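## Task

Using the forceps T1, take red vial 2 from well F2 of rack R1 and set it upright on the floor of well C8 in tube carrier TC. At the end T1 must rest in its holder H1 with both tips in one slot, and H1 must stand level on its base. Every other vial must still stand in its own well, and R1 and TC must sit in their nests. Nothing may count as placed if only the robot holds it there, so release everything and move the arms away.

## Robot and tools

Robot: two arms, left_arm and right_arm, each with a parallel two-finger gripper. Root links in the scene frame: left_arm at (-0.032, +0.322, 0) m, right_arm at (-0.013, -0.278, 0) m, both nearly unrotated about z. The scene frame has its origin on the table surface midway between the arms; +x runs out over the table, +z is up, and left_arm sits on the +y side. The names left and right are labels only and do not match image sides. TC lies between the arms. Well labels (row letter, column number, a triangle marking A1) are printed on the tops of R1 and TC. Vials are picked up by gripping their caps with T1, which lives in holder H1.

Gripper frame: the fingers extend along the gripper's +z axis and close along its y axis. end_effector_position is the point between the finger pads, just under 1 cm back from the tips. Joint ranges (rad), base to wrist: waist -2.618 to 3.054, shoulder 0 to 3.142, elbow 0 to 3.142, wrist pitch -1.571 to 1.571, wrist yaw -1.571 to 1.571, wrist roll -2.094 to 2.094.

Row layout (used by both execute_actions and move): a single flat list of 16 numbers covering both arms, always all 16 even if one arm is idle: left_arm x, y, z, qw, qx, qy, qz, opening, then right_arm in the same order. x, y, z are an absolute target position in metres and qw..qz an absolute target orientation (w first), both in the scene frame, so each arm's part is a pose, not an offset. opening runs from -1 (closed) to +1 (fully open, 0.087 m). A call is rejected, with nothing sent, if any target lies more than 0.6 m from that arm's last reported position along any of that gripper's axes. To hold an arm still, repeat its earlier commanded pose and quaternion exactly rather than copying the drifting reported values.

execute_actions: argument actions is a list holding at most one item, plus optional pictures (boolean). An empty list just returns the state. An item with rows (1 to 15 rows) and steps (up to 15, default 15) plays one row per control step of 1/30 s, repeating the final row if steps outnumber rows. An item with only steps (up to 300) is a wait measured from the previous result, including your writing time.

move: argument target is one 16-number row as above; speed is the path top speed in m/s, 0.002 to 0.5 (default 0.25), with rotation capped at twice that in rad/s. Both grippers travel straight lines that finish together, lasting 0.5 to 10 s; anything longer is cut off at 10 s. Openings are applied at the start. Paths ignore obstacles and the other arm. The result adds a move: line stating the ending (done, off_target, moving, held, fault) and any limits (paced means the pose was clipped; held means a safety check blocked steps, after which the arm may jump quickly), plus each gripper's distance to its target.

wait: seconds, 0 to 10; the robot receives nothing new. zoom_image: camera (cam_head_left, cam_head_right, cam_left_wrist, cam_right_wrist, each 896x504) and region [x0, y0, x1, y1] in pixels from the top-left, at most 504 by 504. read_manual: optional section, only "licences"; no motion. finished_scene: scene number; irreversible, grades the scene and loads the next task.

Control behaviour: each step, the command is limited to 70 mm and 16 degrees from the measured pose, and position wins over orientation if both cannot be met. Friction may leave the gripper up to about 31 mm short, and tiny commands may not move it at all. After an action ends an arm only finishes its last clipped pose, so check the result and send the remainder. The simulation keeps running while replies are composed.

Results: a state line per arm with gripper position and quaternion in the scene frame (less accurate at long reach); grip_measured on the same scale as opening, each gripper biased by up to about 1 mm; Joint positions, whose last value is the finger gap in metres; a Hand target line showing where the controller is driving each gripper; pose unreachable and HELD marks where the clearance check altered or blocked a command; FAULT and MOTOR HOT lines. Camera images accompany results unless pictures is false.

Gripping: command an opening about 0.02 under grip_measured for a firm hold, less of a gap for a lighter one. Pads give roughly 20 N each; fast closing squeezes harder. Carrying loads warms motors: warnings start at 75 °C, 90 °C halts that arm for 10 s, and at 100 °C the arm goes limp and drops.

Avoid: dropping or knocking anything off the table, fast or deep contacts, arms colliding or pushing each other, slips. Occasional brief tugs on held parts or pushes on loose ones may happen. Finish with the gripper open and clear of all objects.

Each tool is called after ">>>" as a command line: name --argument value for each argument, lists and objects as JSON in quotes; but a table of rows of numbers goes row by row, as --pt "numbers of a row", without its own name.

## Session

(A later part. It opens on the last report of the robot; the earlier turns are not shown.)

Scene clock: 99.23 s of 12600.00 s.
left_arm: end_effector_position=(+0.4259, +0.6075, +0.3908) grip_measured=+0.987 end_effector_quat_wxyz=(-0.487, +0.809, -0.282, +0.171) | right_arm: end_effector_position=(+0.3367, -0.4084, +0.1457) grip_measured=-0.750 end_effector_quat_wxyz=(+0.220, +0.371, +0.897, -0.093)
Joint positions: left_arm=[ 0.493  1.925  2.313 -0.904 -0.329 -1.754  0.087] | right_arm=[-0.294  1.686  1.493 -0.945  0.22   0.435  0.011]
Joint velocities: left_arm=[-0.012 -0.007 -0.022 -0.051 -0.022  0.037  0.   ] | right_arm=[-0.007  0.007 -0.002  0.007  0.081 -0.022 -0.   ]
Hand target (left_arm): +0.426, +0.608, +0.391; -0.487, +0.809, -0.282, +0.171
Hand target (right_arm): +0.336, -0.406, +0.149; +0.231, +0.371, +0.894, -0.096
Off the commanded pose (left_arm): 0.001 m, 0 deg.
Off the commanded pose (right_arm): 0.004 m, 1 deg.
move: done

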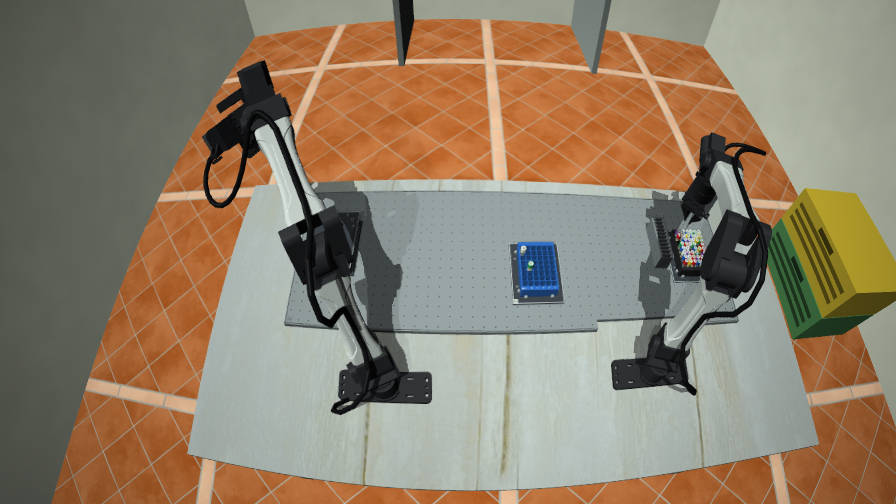

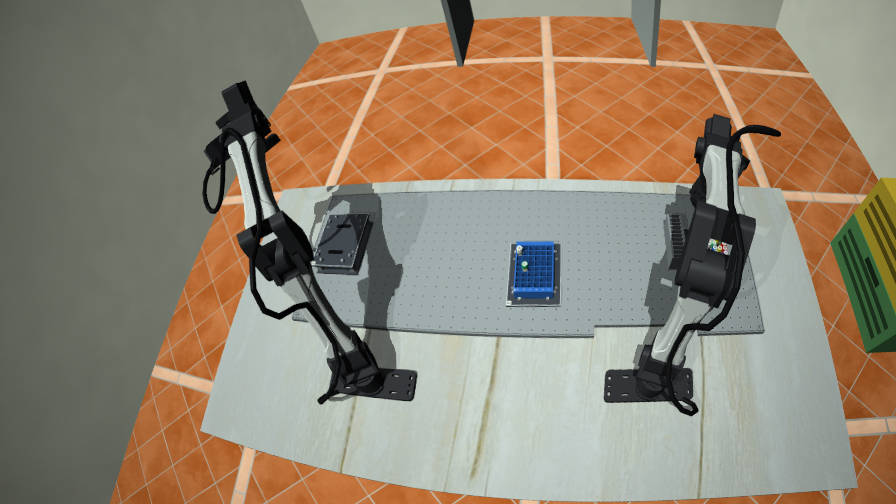

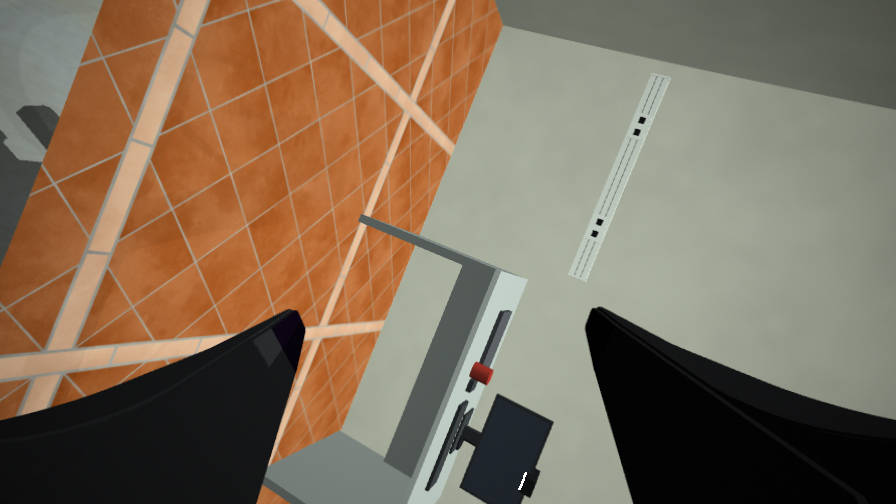

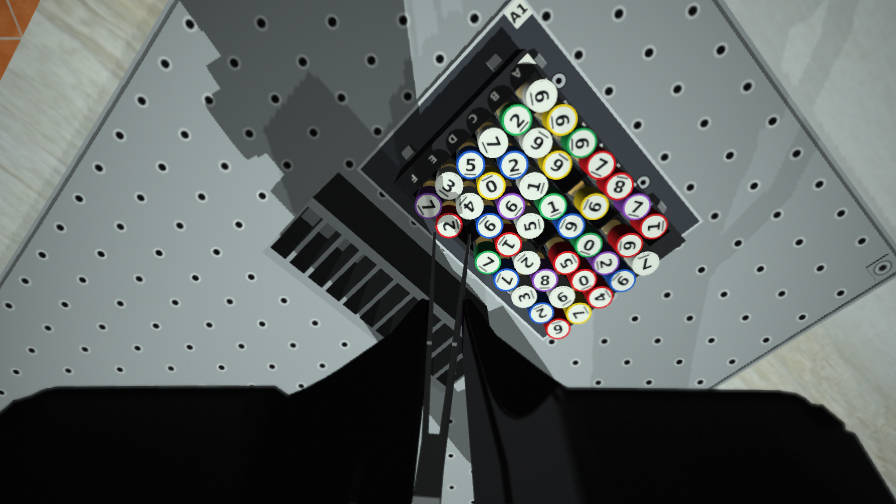

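>>> move --target '[0.426,0.608,0.391,-0.487,0.809,-0.282,0.171,1,0.338,-0.409,0.138,0.231,0.371,0.894,-0.096,-0.75]' --speed 0.008

>>> zoom_image --camera "cam_right_wrist" --region '[390, 160, 530, 300]'

>>> zoom_image --camera "cam_head_left" --region '[665, 215, 705, 255]'

Scene clock: 102.10 s of 12600.00 s.
left_arm: end_effector_position=(+0.4259, +0.6075, +0.3908) grip_measured=+0.987 end_effector_quat_wxyz=(-0.487, +0.809, -0.282, +0.171) | right_arm: end_effector_position=(+0.3379, -0.4090, +0.1380) grip_measured=-0.750 end_effector_quat_wxyz=(+0.223, +0.372, +0.896, -0.093)
Joint positions: left_arm=[ 0.493  1.925  2.313 -0.904 -0.329 -1.754  0.087] | right_arm=[-0.294  1.686  1.461 -0.908  0.221  0.436  0.011]
Joint velocities: left_arm=[ 0.007 -0.002  0.007 -0.022  0.022 -0.066  0.   ] | right_arm=[ 0.002 -0.002 -0.012 -0.022 -0.037 -0.022 -0.001]
Hand target (left_arm): +0.426, +0.608, +0.391; -0.487, +0.809, -0.282, +0.171
Hand target (right_arm): +0.338, -0.409, +0.138; +0.231, +0.371, +0.894, -0.096
Off the commanded pose (left_arm): 0.001 m, 0 deg.
Off the commanded pose (right_arm): 0.000 m, 1 deg.
move: done

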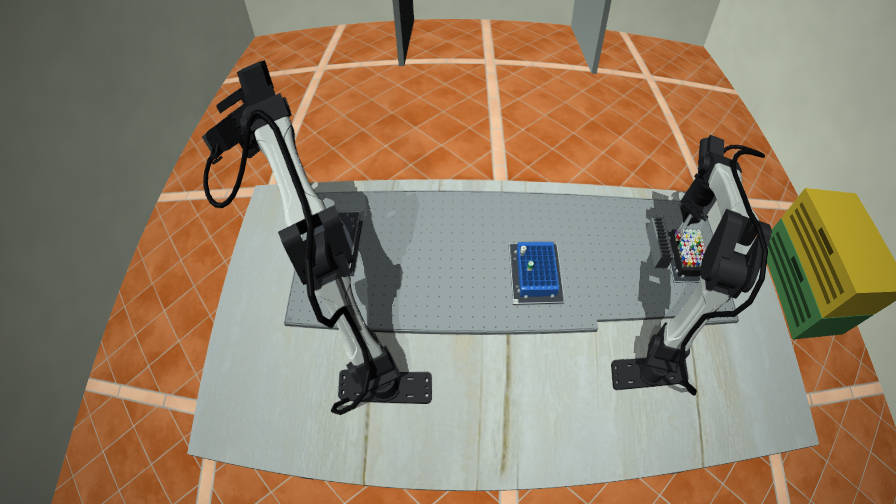

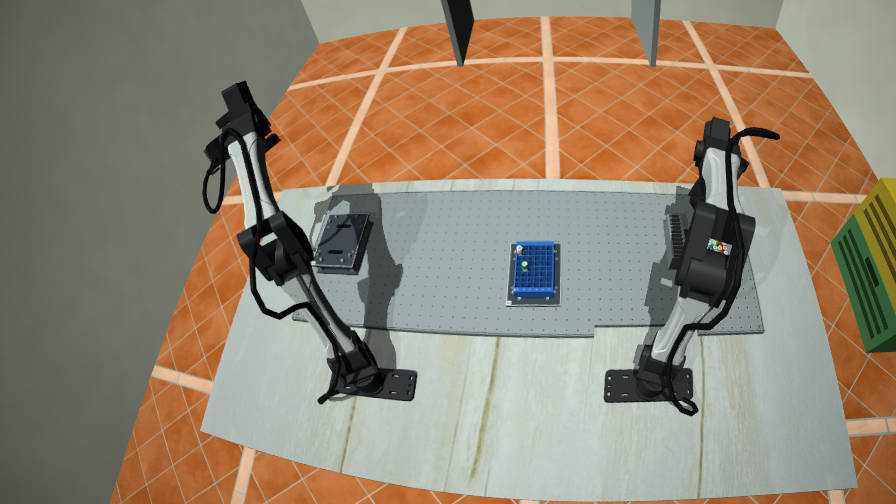

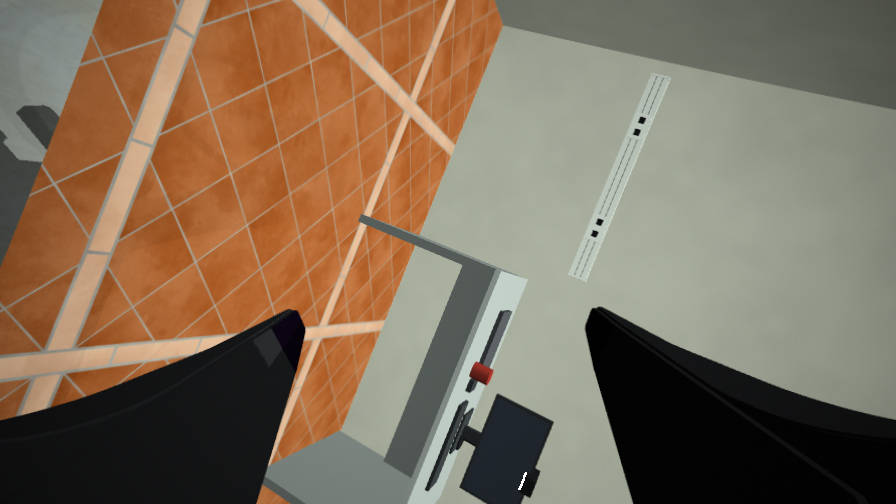

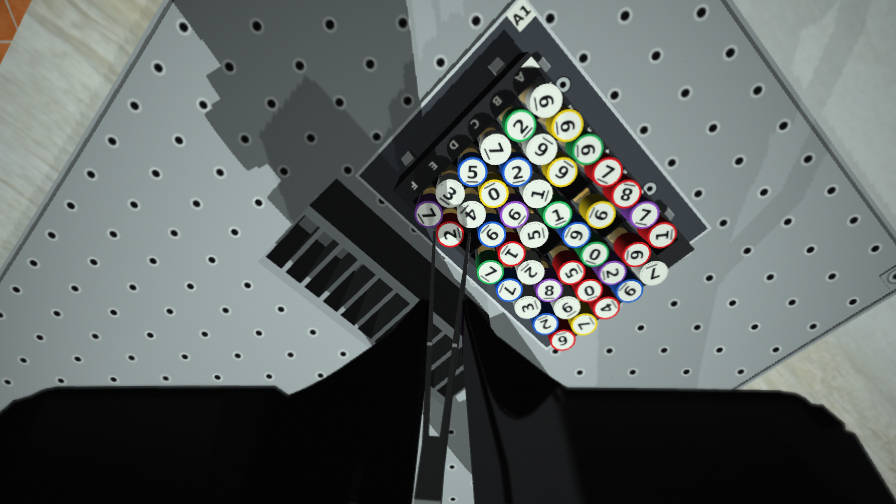

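Region (390, 160, 530, 300) of cam_right_wrist's 896x504 image, scaled by 3.600, with more detail than that image has.

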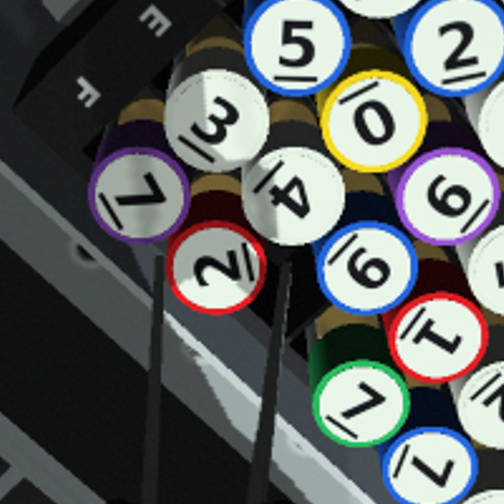

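Region (665, 215, 705, 255) of cam_head_left's 896x504 image, scaled by 12.600, with more detail than that image has.

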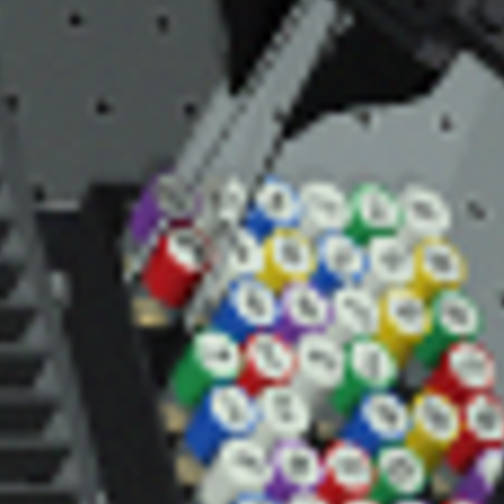

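>>> move --target '[0.426,0.608,0.391,-0.487,0.809,-0.282,0.171,1,0.340,-0.4105,0.139,0.240,0.370,0.892,-0.099,-0.75]' --speed 0.008

>>> zoom_image --camera "cam_right_wrist" --region '[390, 160, 530, 300]'

>>> zoom_image --camera "cam_head_left" --region '[665, 215, 705, 255]'

Scene clock: 105.73 s of 12600.00 s.
left_arm: end_effector_position=(+0.4259, +0.6075, +0.3908) grip_measured=+0.987 end_effector_quat_wxyz=(-0.487, +0.809, -0.282, +0.171) | right_arm: end_effector_position=(+0.3426, -0.4114, +0.1397) grip_measured=-0.750 end_effector_quat_wxyz=(+0.233, +0.373, +0.893, -0.094)
Joint positions: left_arm=[ 0.493  1.925  2.313 -0.904 -0.329 -1.754  0.087] | right_arm=[-0.294  1.686  1.461 -0.886  0.226  0.436  0.011]
Joint velocities: left_arm=[ 0.002 -0.007 -0.012 -0.037 -0.007  0.066 -0.   ] | right_arm=[-0.007 -0.012 -0.012  0.022  0.007 -0.051 -0.   ]
Hand target (left_arm): +0.426, +0.608, +0.391; -0.487, +0.809, -0.282, +0.171
Hand target (right_arm): +0.340, -0.410, +0.139; +0.239, +0.370, +0.892, -0.099
Off the commanded pose (left_arm): 0.001 m, 0 deg.
Off the commanded pose (right_arm): 0.003 m, 1 deg.
move: done

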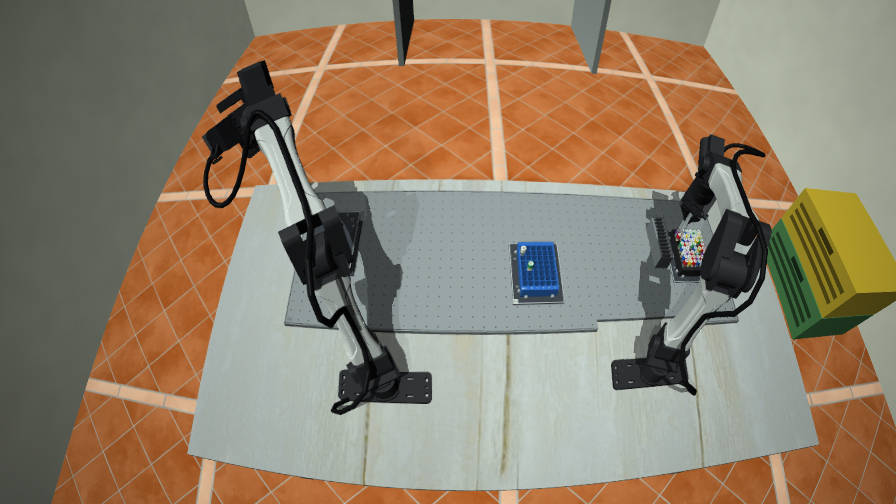

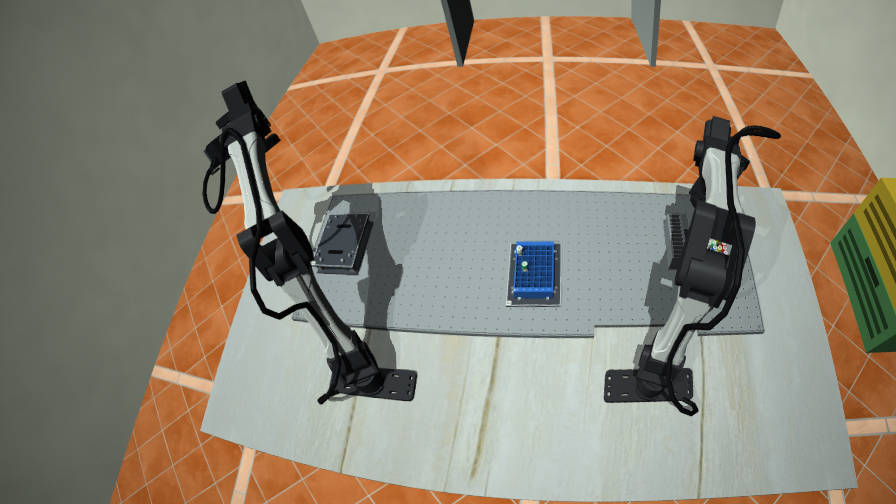

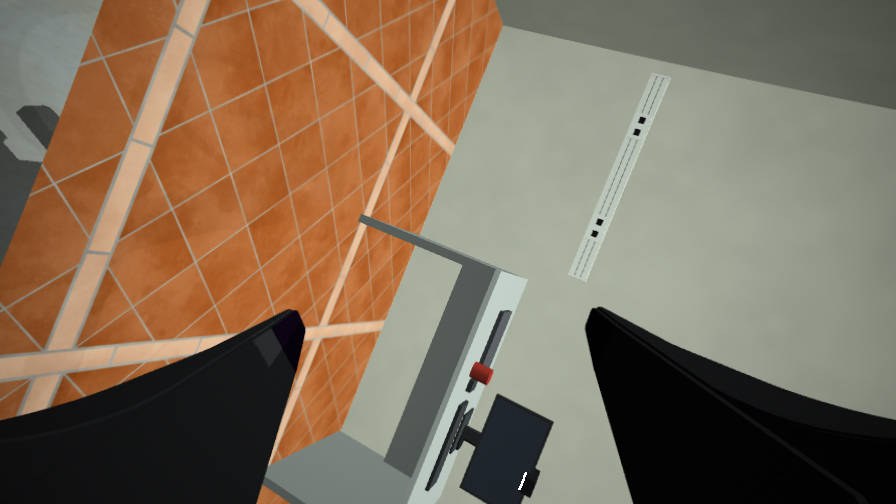

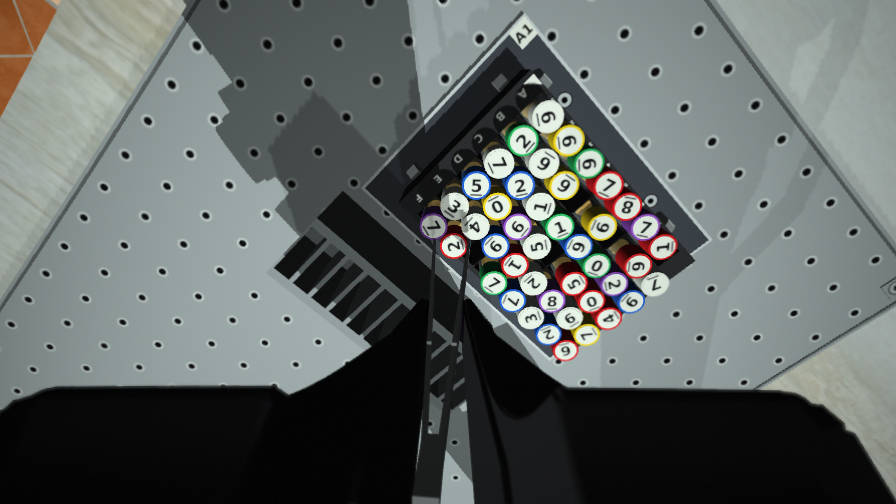

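Region (390, 160, 530, 300) of cam_right_wrist's 896x504 image, scaled by 3.600, with more detail than that image has.

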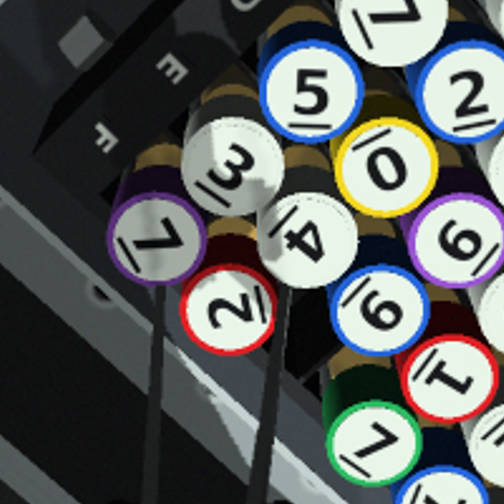

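Region (665, 215, 705, 255) of cam_head_left's 896x504 image, scaled by 12.600, with more detail than that image has.

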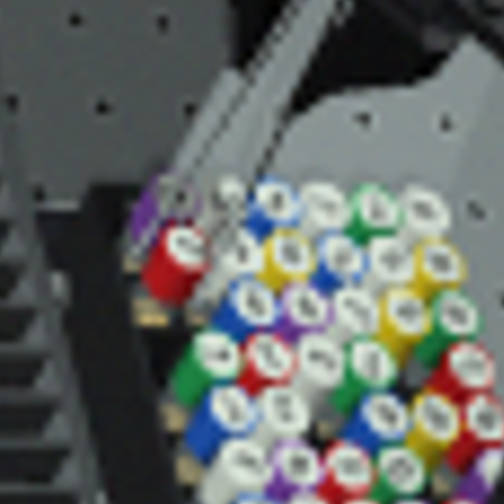

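>>> move --target '[0.426,0.608,0.391,-0.487,0.809,-0.282,0.171,1,0.3395,-0.4100,0.1387,0.2265,0.373,0.895,-0.0935,-0.76]' --speed 0.005

>>> zoom_image --camera "cam_right_wrist" --region '[390, 160, 530, 300]'

Scene clock: 108.37 s of 12600.00 s.
left_arm: end_effector_position=(+0.4259, +0.6075, +0.3908) grip_measured=+0.987 end_effector_quat_wxyz=(-0.487, +0.809, -0.282, +0.171) | right_arm: end_effector_position=(+0.3423, -0.4114, +0.1397) grip_measured=-0.760 end_effector_quat_wxyz=(+0.233, +0.373, +0.893, -0.095)
Joint positions: left_arm=[ 0.493  1.925  2.313 -0.904 -0.329 -1.754  0.087] | right_arm=[-0.294  1.686  1.461 -0.887  0.227  0.436  0.011]
Joint velocities: left_arm=[-0.017 -0.007  0.012 -0.066  0.007 -0.168  0.   ] | right_arm=[ 0.002 -0.007 -0.002  0.066  0.007 -0.007  0.   ]
Hand target (left_arm): +0.426, +0.608, +0.391; -0.487, +0.809, -0.282, +0.171
Hand target (right_arm): +0.340, -0.410, +0.139; +0.227, +0.373, +0.895, -0.093
Off the commanded pose (left_arm): 0.001 m, 0 deg.
Off the commanded pose (right_arm): 0.003 m, 1 deg.
move: done

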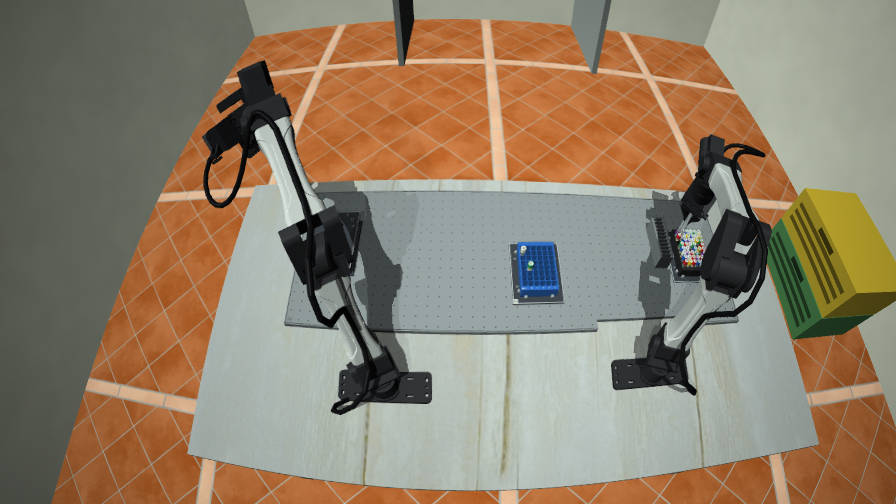

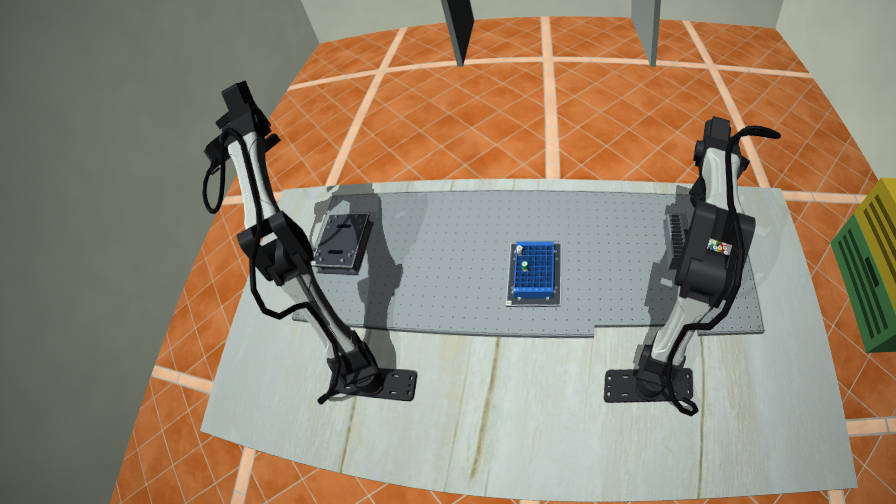

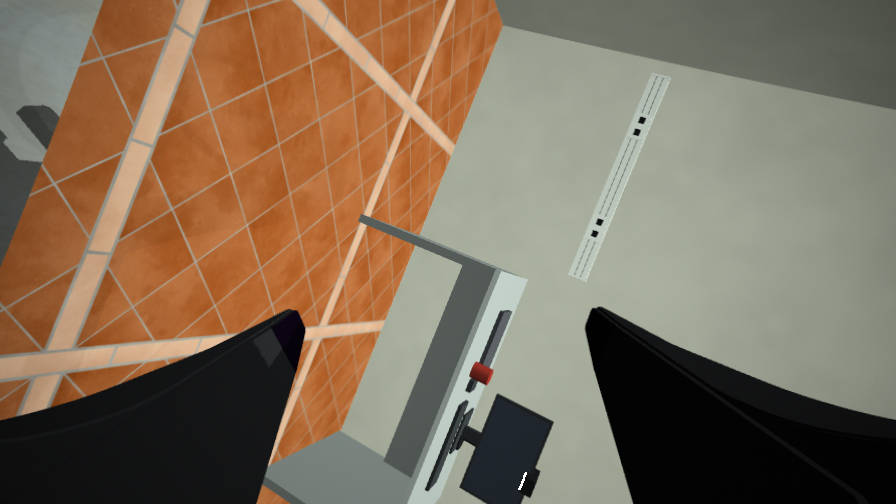

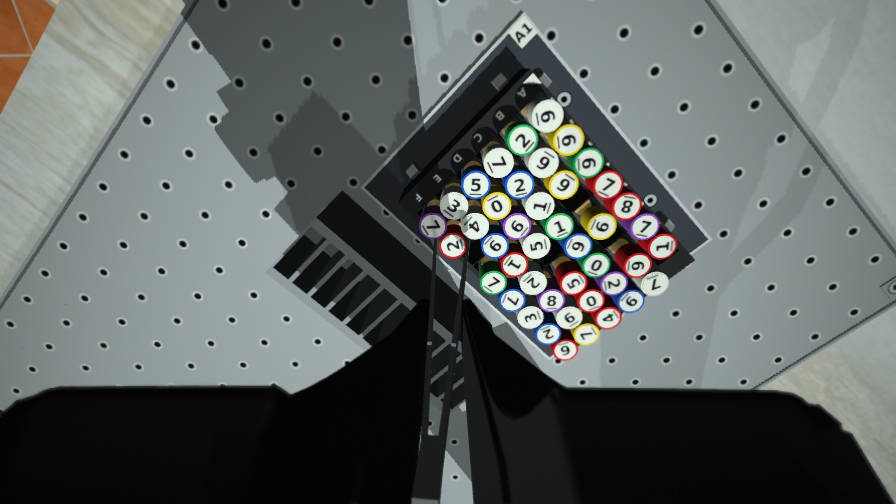

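Region (390, 160, 530, 300) of cam_right_wrist's 896x504 image, scaled by 3.600, with more detail than that image has.

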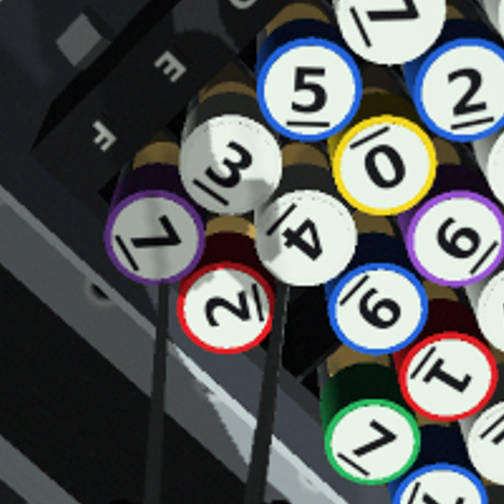

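>>> move --target '[0.426,0.608,0.391,-0.487,0.809,-0.282,0.171,1,0.3383,-0.4096,0.1383,0.2237,0.3728,0.896,-0.0935,-0.76]' --speed 0.008

>>> execute_actions --actions '[{"rows":[[0.426,0.608,0.391,-0.487,0.809,-0.282,0.171,1,0.3383,-0.4096,0.1383,0.2237,0.3728,0.896,-0.0935,-0.82]],"steps":15}]'

>>> zoom_image --camera "cam_right_wrist" --region '[390, 180, 530, 320]'

Scene clock: 112.50 s of 12600.00 s.
left_arm: end_effector_position=(+0.4259, +0.6075, +0.3908) grip_measured=+0.987 end_effector_quat_wxyz=(-0.487, +0.809, -0.282, +0.171) | right_arm: end_effector_position=(+0.3411, -0.4110, +0.1392) grip_measured=-0.760 end_effector_quat_wxyz=(+0.230, +0.372, +0.894, -0.095)
Joint positions: left_arm=[ 0.493  1.925  2.313 -0.904 -0.329 -1.754  0.087] | right_arm=[-0.294  1.686  1.461 -0.893  0.227  0.436  0.011]
Joint velocities: left_arm=[-0.012  0.002 -0.007  0.007  0.037 -0.022 -0.   ] | right_arm=[-0.007 -0.002  0.032 -0.066 -0.007 -0.051  0.   ]
Hand target (left_arm): +0.426, +0.608, +0.391; -0.487, +0.809, -0.282, +0.171
Hand target (right_arm): +0.338, -0.410, +0.138; +0.224, +0.373, +0.896, -0.093
Off the commanded pose (left_arm): 0.001 m, 0 deg.
Off the commanded pose (right_arm): 0.003 m, 1 deg.
move: done

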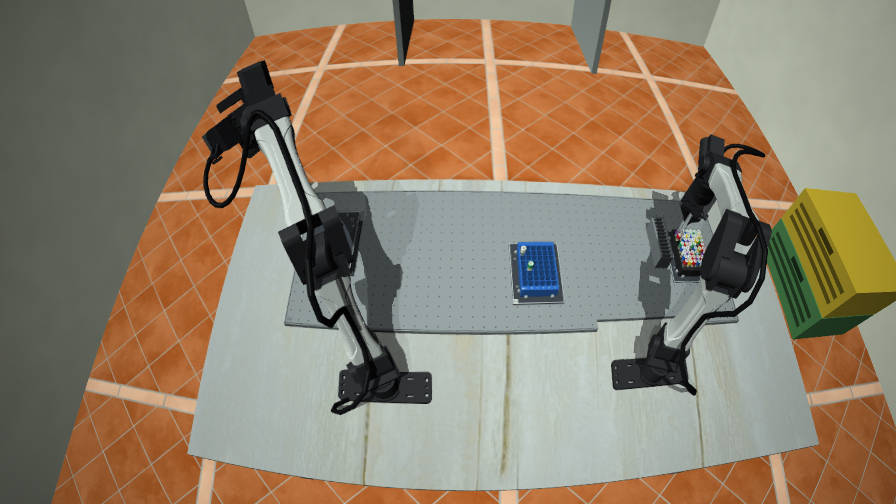

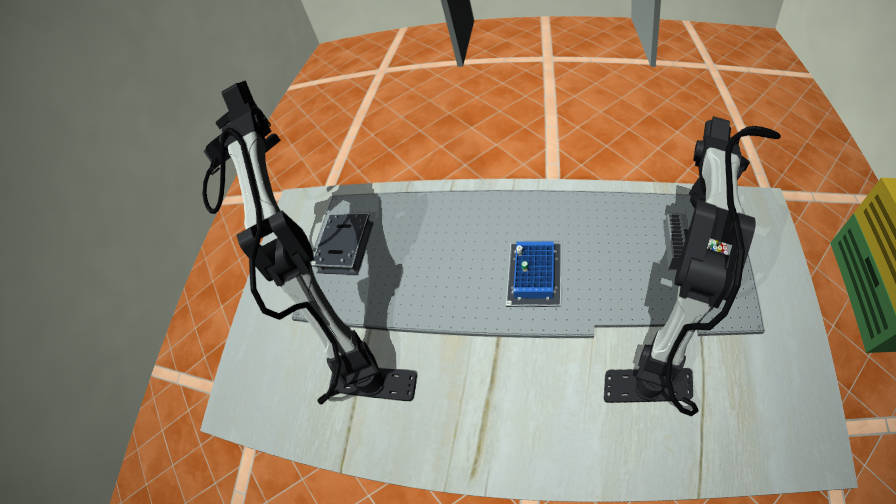

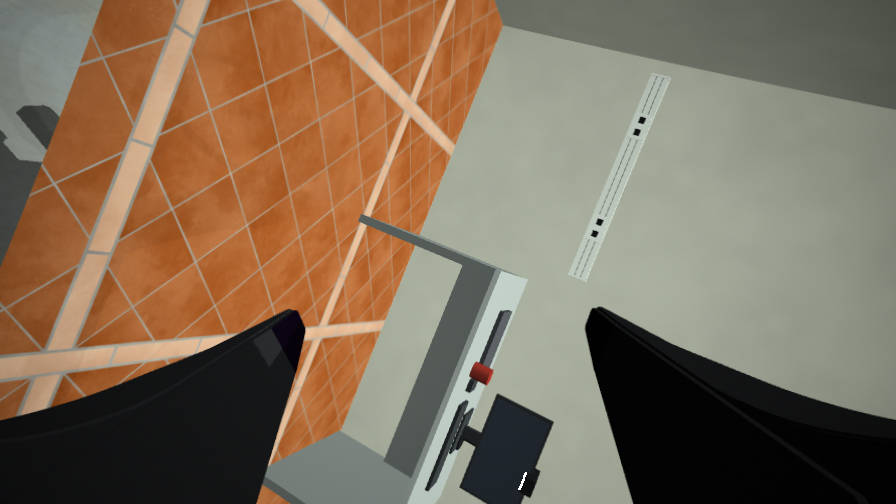

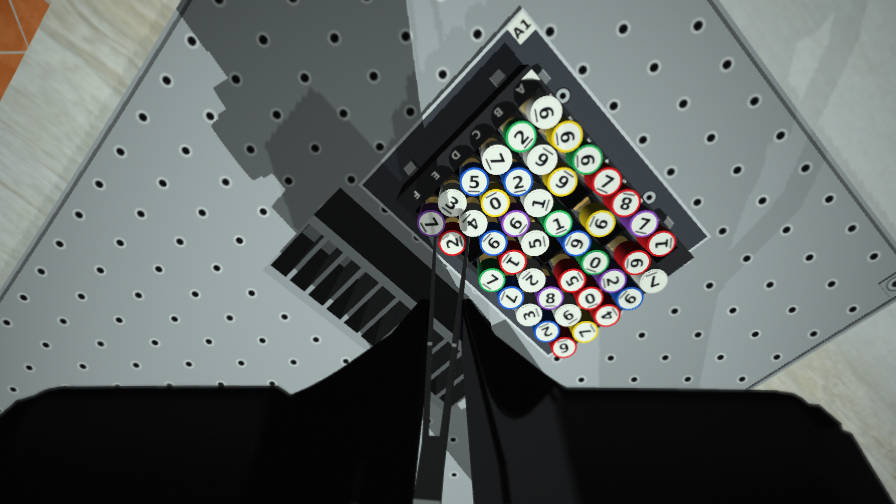

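Scene clock: 113.00 s of 12600.00 s.
left_arm: end_effector_position=(+0.4259, +0.6075, +0.3908) grip_measured=+0.987 end_effector_quat_wxyz=(-0.487, +0.809, -0.282, +0.171) | right_arm: end_effector_position=(+0.3409, -0.4109, +0.1392) grip_measured=-0.815 end_effector_quat_wxyz=(+0.230, +0.372, +0.894, -0.095)
Joint positions: left_arm=[ 0.493  1.925  2.313 -0.904 -0.329 -1.754  0.087] | right_arm=[-0.294  1.686  1.461 -0.893  0.227  0.436  0.008]
Joint velocities: left_arm=[ 0.002 -0.007 -0.012  0.051 -0.051  0.007 -0.002] | right_arm=[ 0.017  0.002 -0.002  0.037 -0.022  0.022  0.   ]
Hand target (left_arm): +0.426, +0.608, +0.391; -0.487, +0.809, -0.282, +0.171
Hand target (right_arm): +0.338, -0.410, +0.138; +0.224, +0.373, +0.896, -0.093
Off the commanded pose (left_arm): 0.001 m, 0 deg.
Off the commanded pose (right_arm): 0.003 m, 1 deg.
Steps of this call (steps 1 to 15: all 15 steps of this action). Readings (end_effector_position):
1: left_arm (+0.4259, +0.6075, +0.3908) | right_arm (+0.3410, -0.4110, +0.1392)
2: left_arm (+0.4259, +0.6075, +0.3908) | right_arm (+0.3410, -0.4110, +0.1392)
4: left_arm (+0.4259, +0.6075, +0.3908) | right_arm (+0.3409, -0.4109, +0.1392)
8: left_arm (+0.4259, +0.6075, +0.3908) | right_arm (+0.3409, -0.4109, +0.1392)
15: the state above

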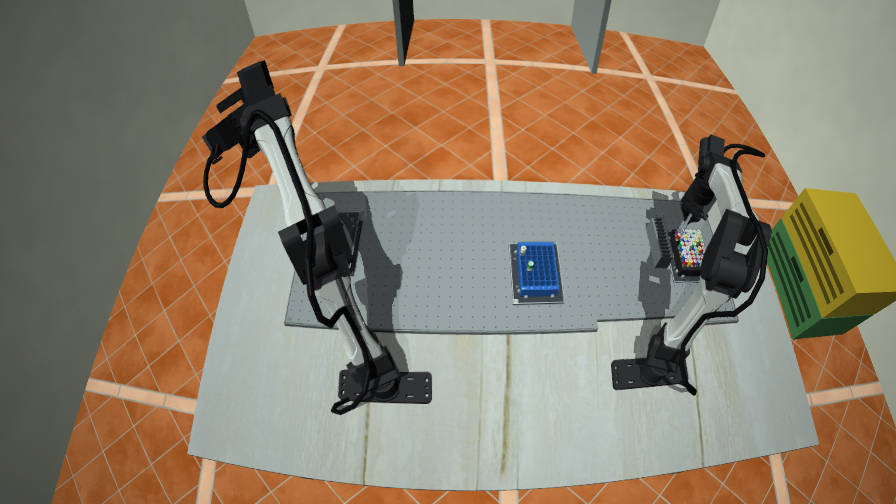

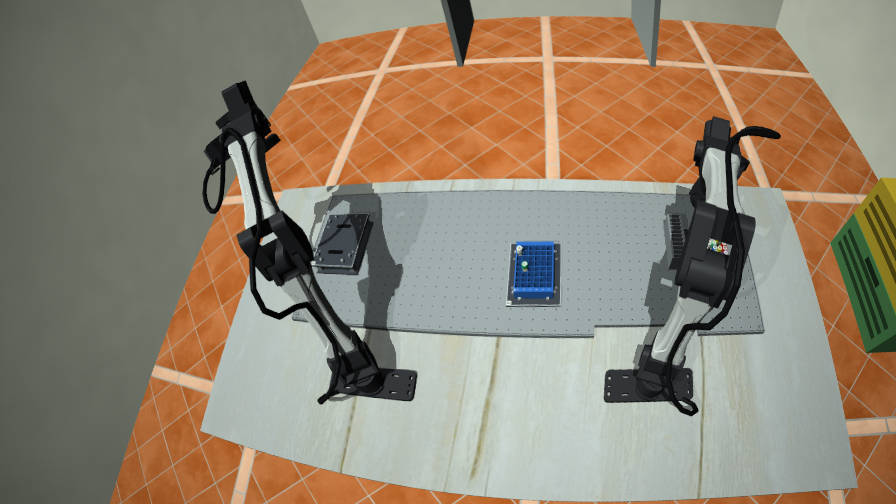

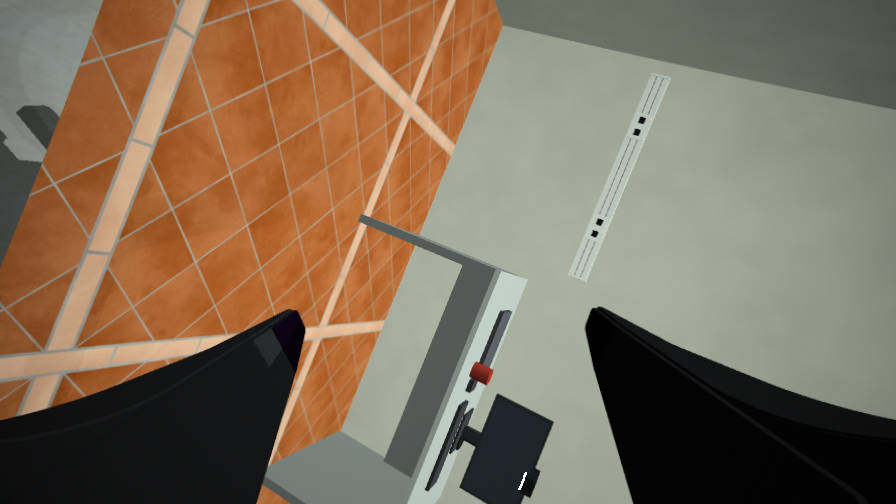

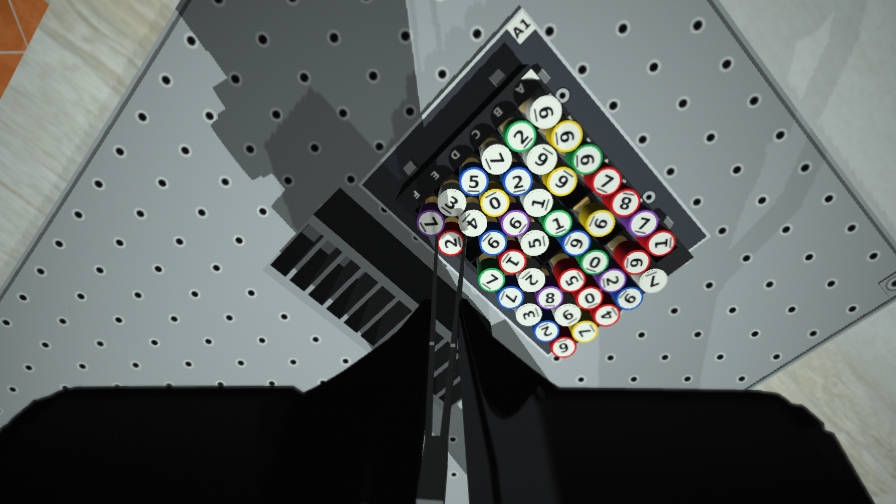

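Region (390, 180, 530, 320) of cam_right_wrist's 896x504 image, scaled by 3.600, with more detail than that image has.

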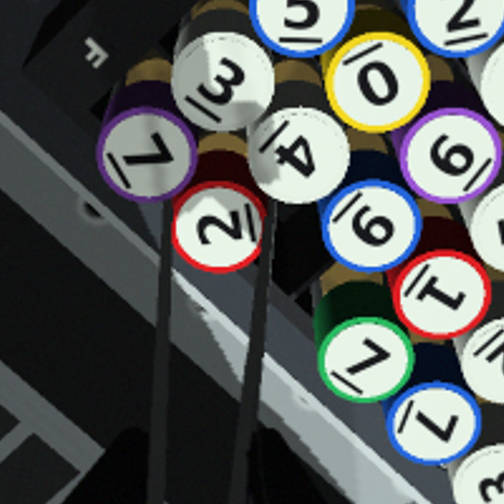

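Gripped. Lift.

>>> move --target '[0.426,0.608,0.391,-0.487,0.809,-0.282,0.171,1,0.343,-0.412,0.22,0.236,0.371,0.893,-0.097,-0.825]' --speed 0.03

Scene clock: 118.07 s of 12600.00 s.
left_arm: end_effector_position=(+0.4259, +0.6075, +0.3908) grip_measured=+0.987 end_effector_quat_wxyz=(-0.487, +0.809, -0.282, +0.171) | right_arm: end_effector_position=(+0.3398, -0.4106, +0.2173) grip_measured=-0.820 end_effector_quat_wxyz=(+0.237, +0.373, +0.892, -0.094)
Joint positions: left_arm=[ 0.493  1.925  2.313 -0.904 -0.329 -1.754  0.087] | right_arm=[-0.294  1.721  1.813 -1.196  0.227  0.436  0.008]
Joint velocities: left_arm=[-0.017 -0.007  0.002 -0.022  0.007 -0.081 -0.001] | right_arm=[-0.012  0.007  0.017 -0.066 -0.022 -0.007 -0.   ]
Hand target (left_arm): +0.426, +0.608, +0.391; -0.487, +0.809, -0.282, +0.171
Hand target (right_arm): +0.342, -0.412, +0.220; +0.236, +0.371, +0.893, -0.097
Off the commanded pose (left_arm): 0.001 m, 0 deg.
Off the commanded pose (right_arm): 0.004 m, 0 deg.
move: done

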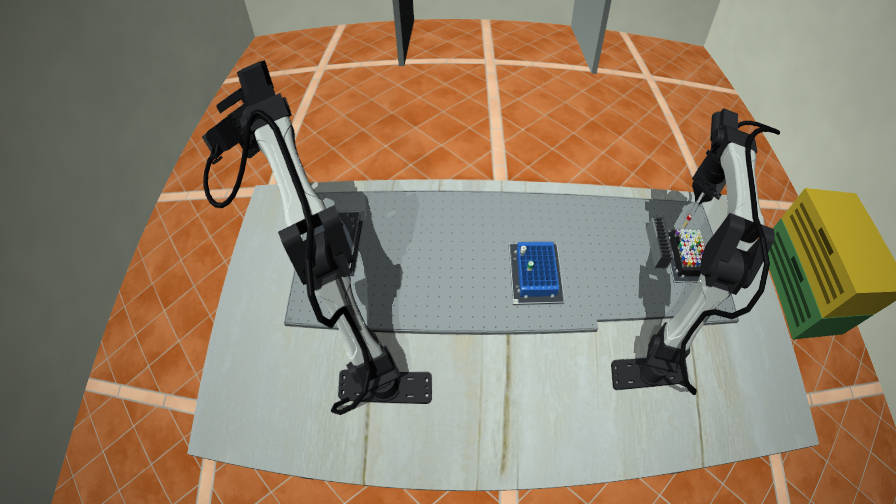

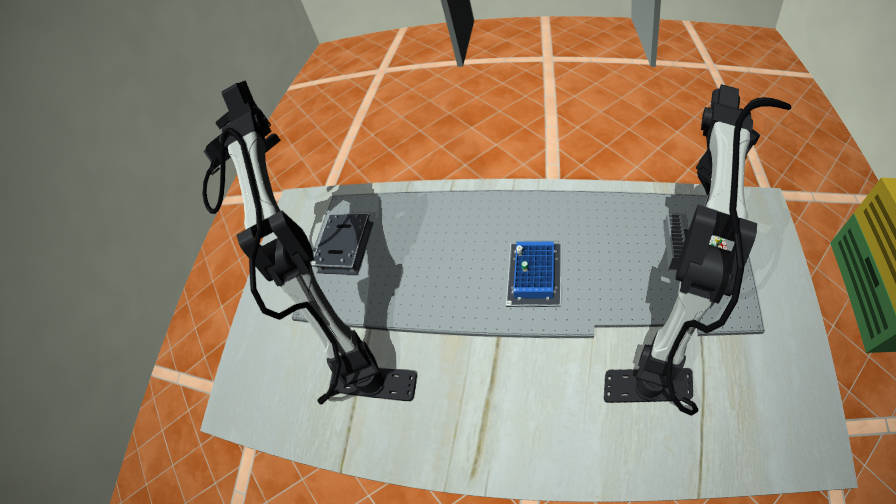

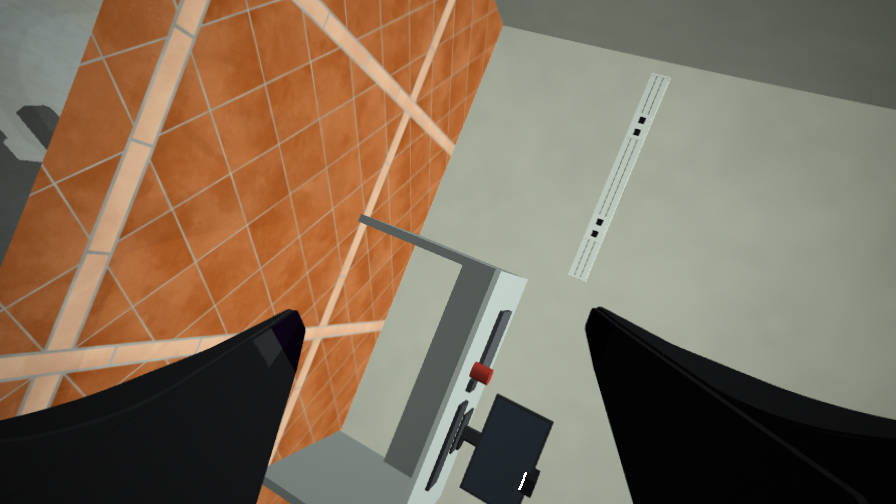

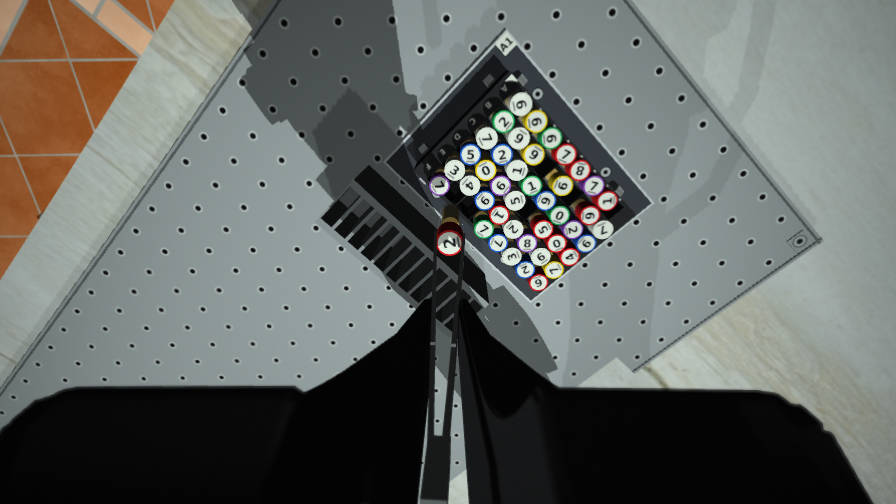

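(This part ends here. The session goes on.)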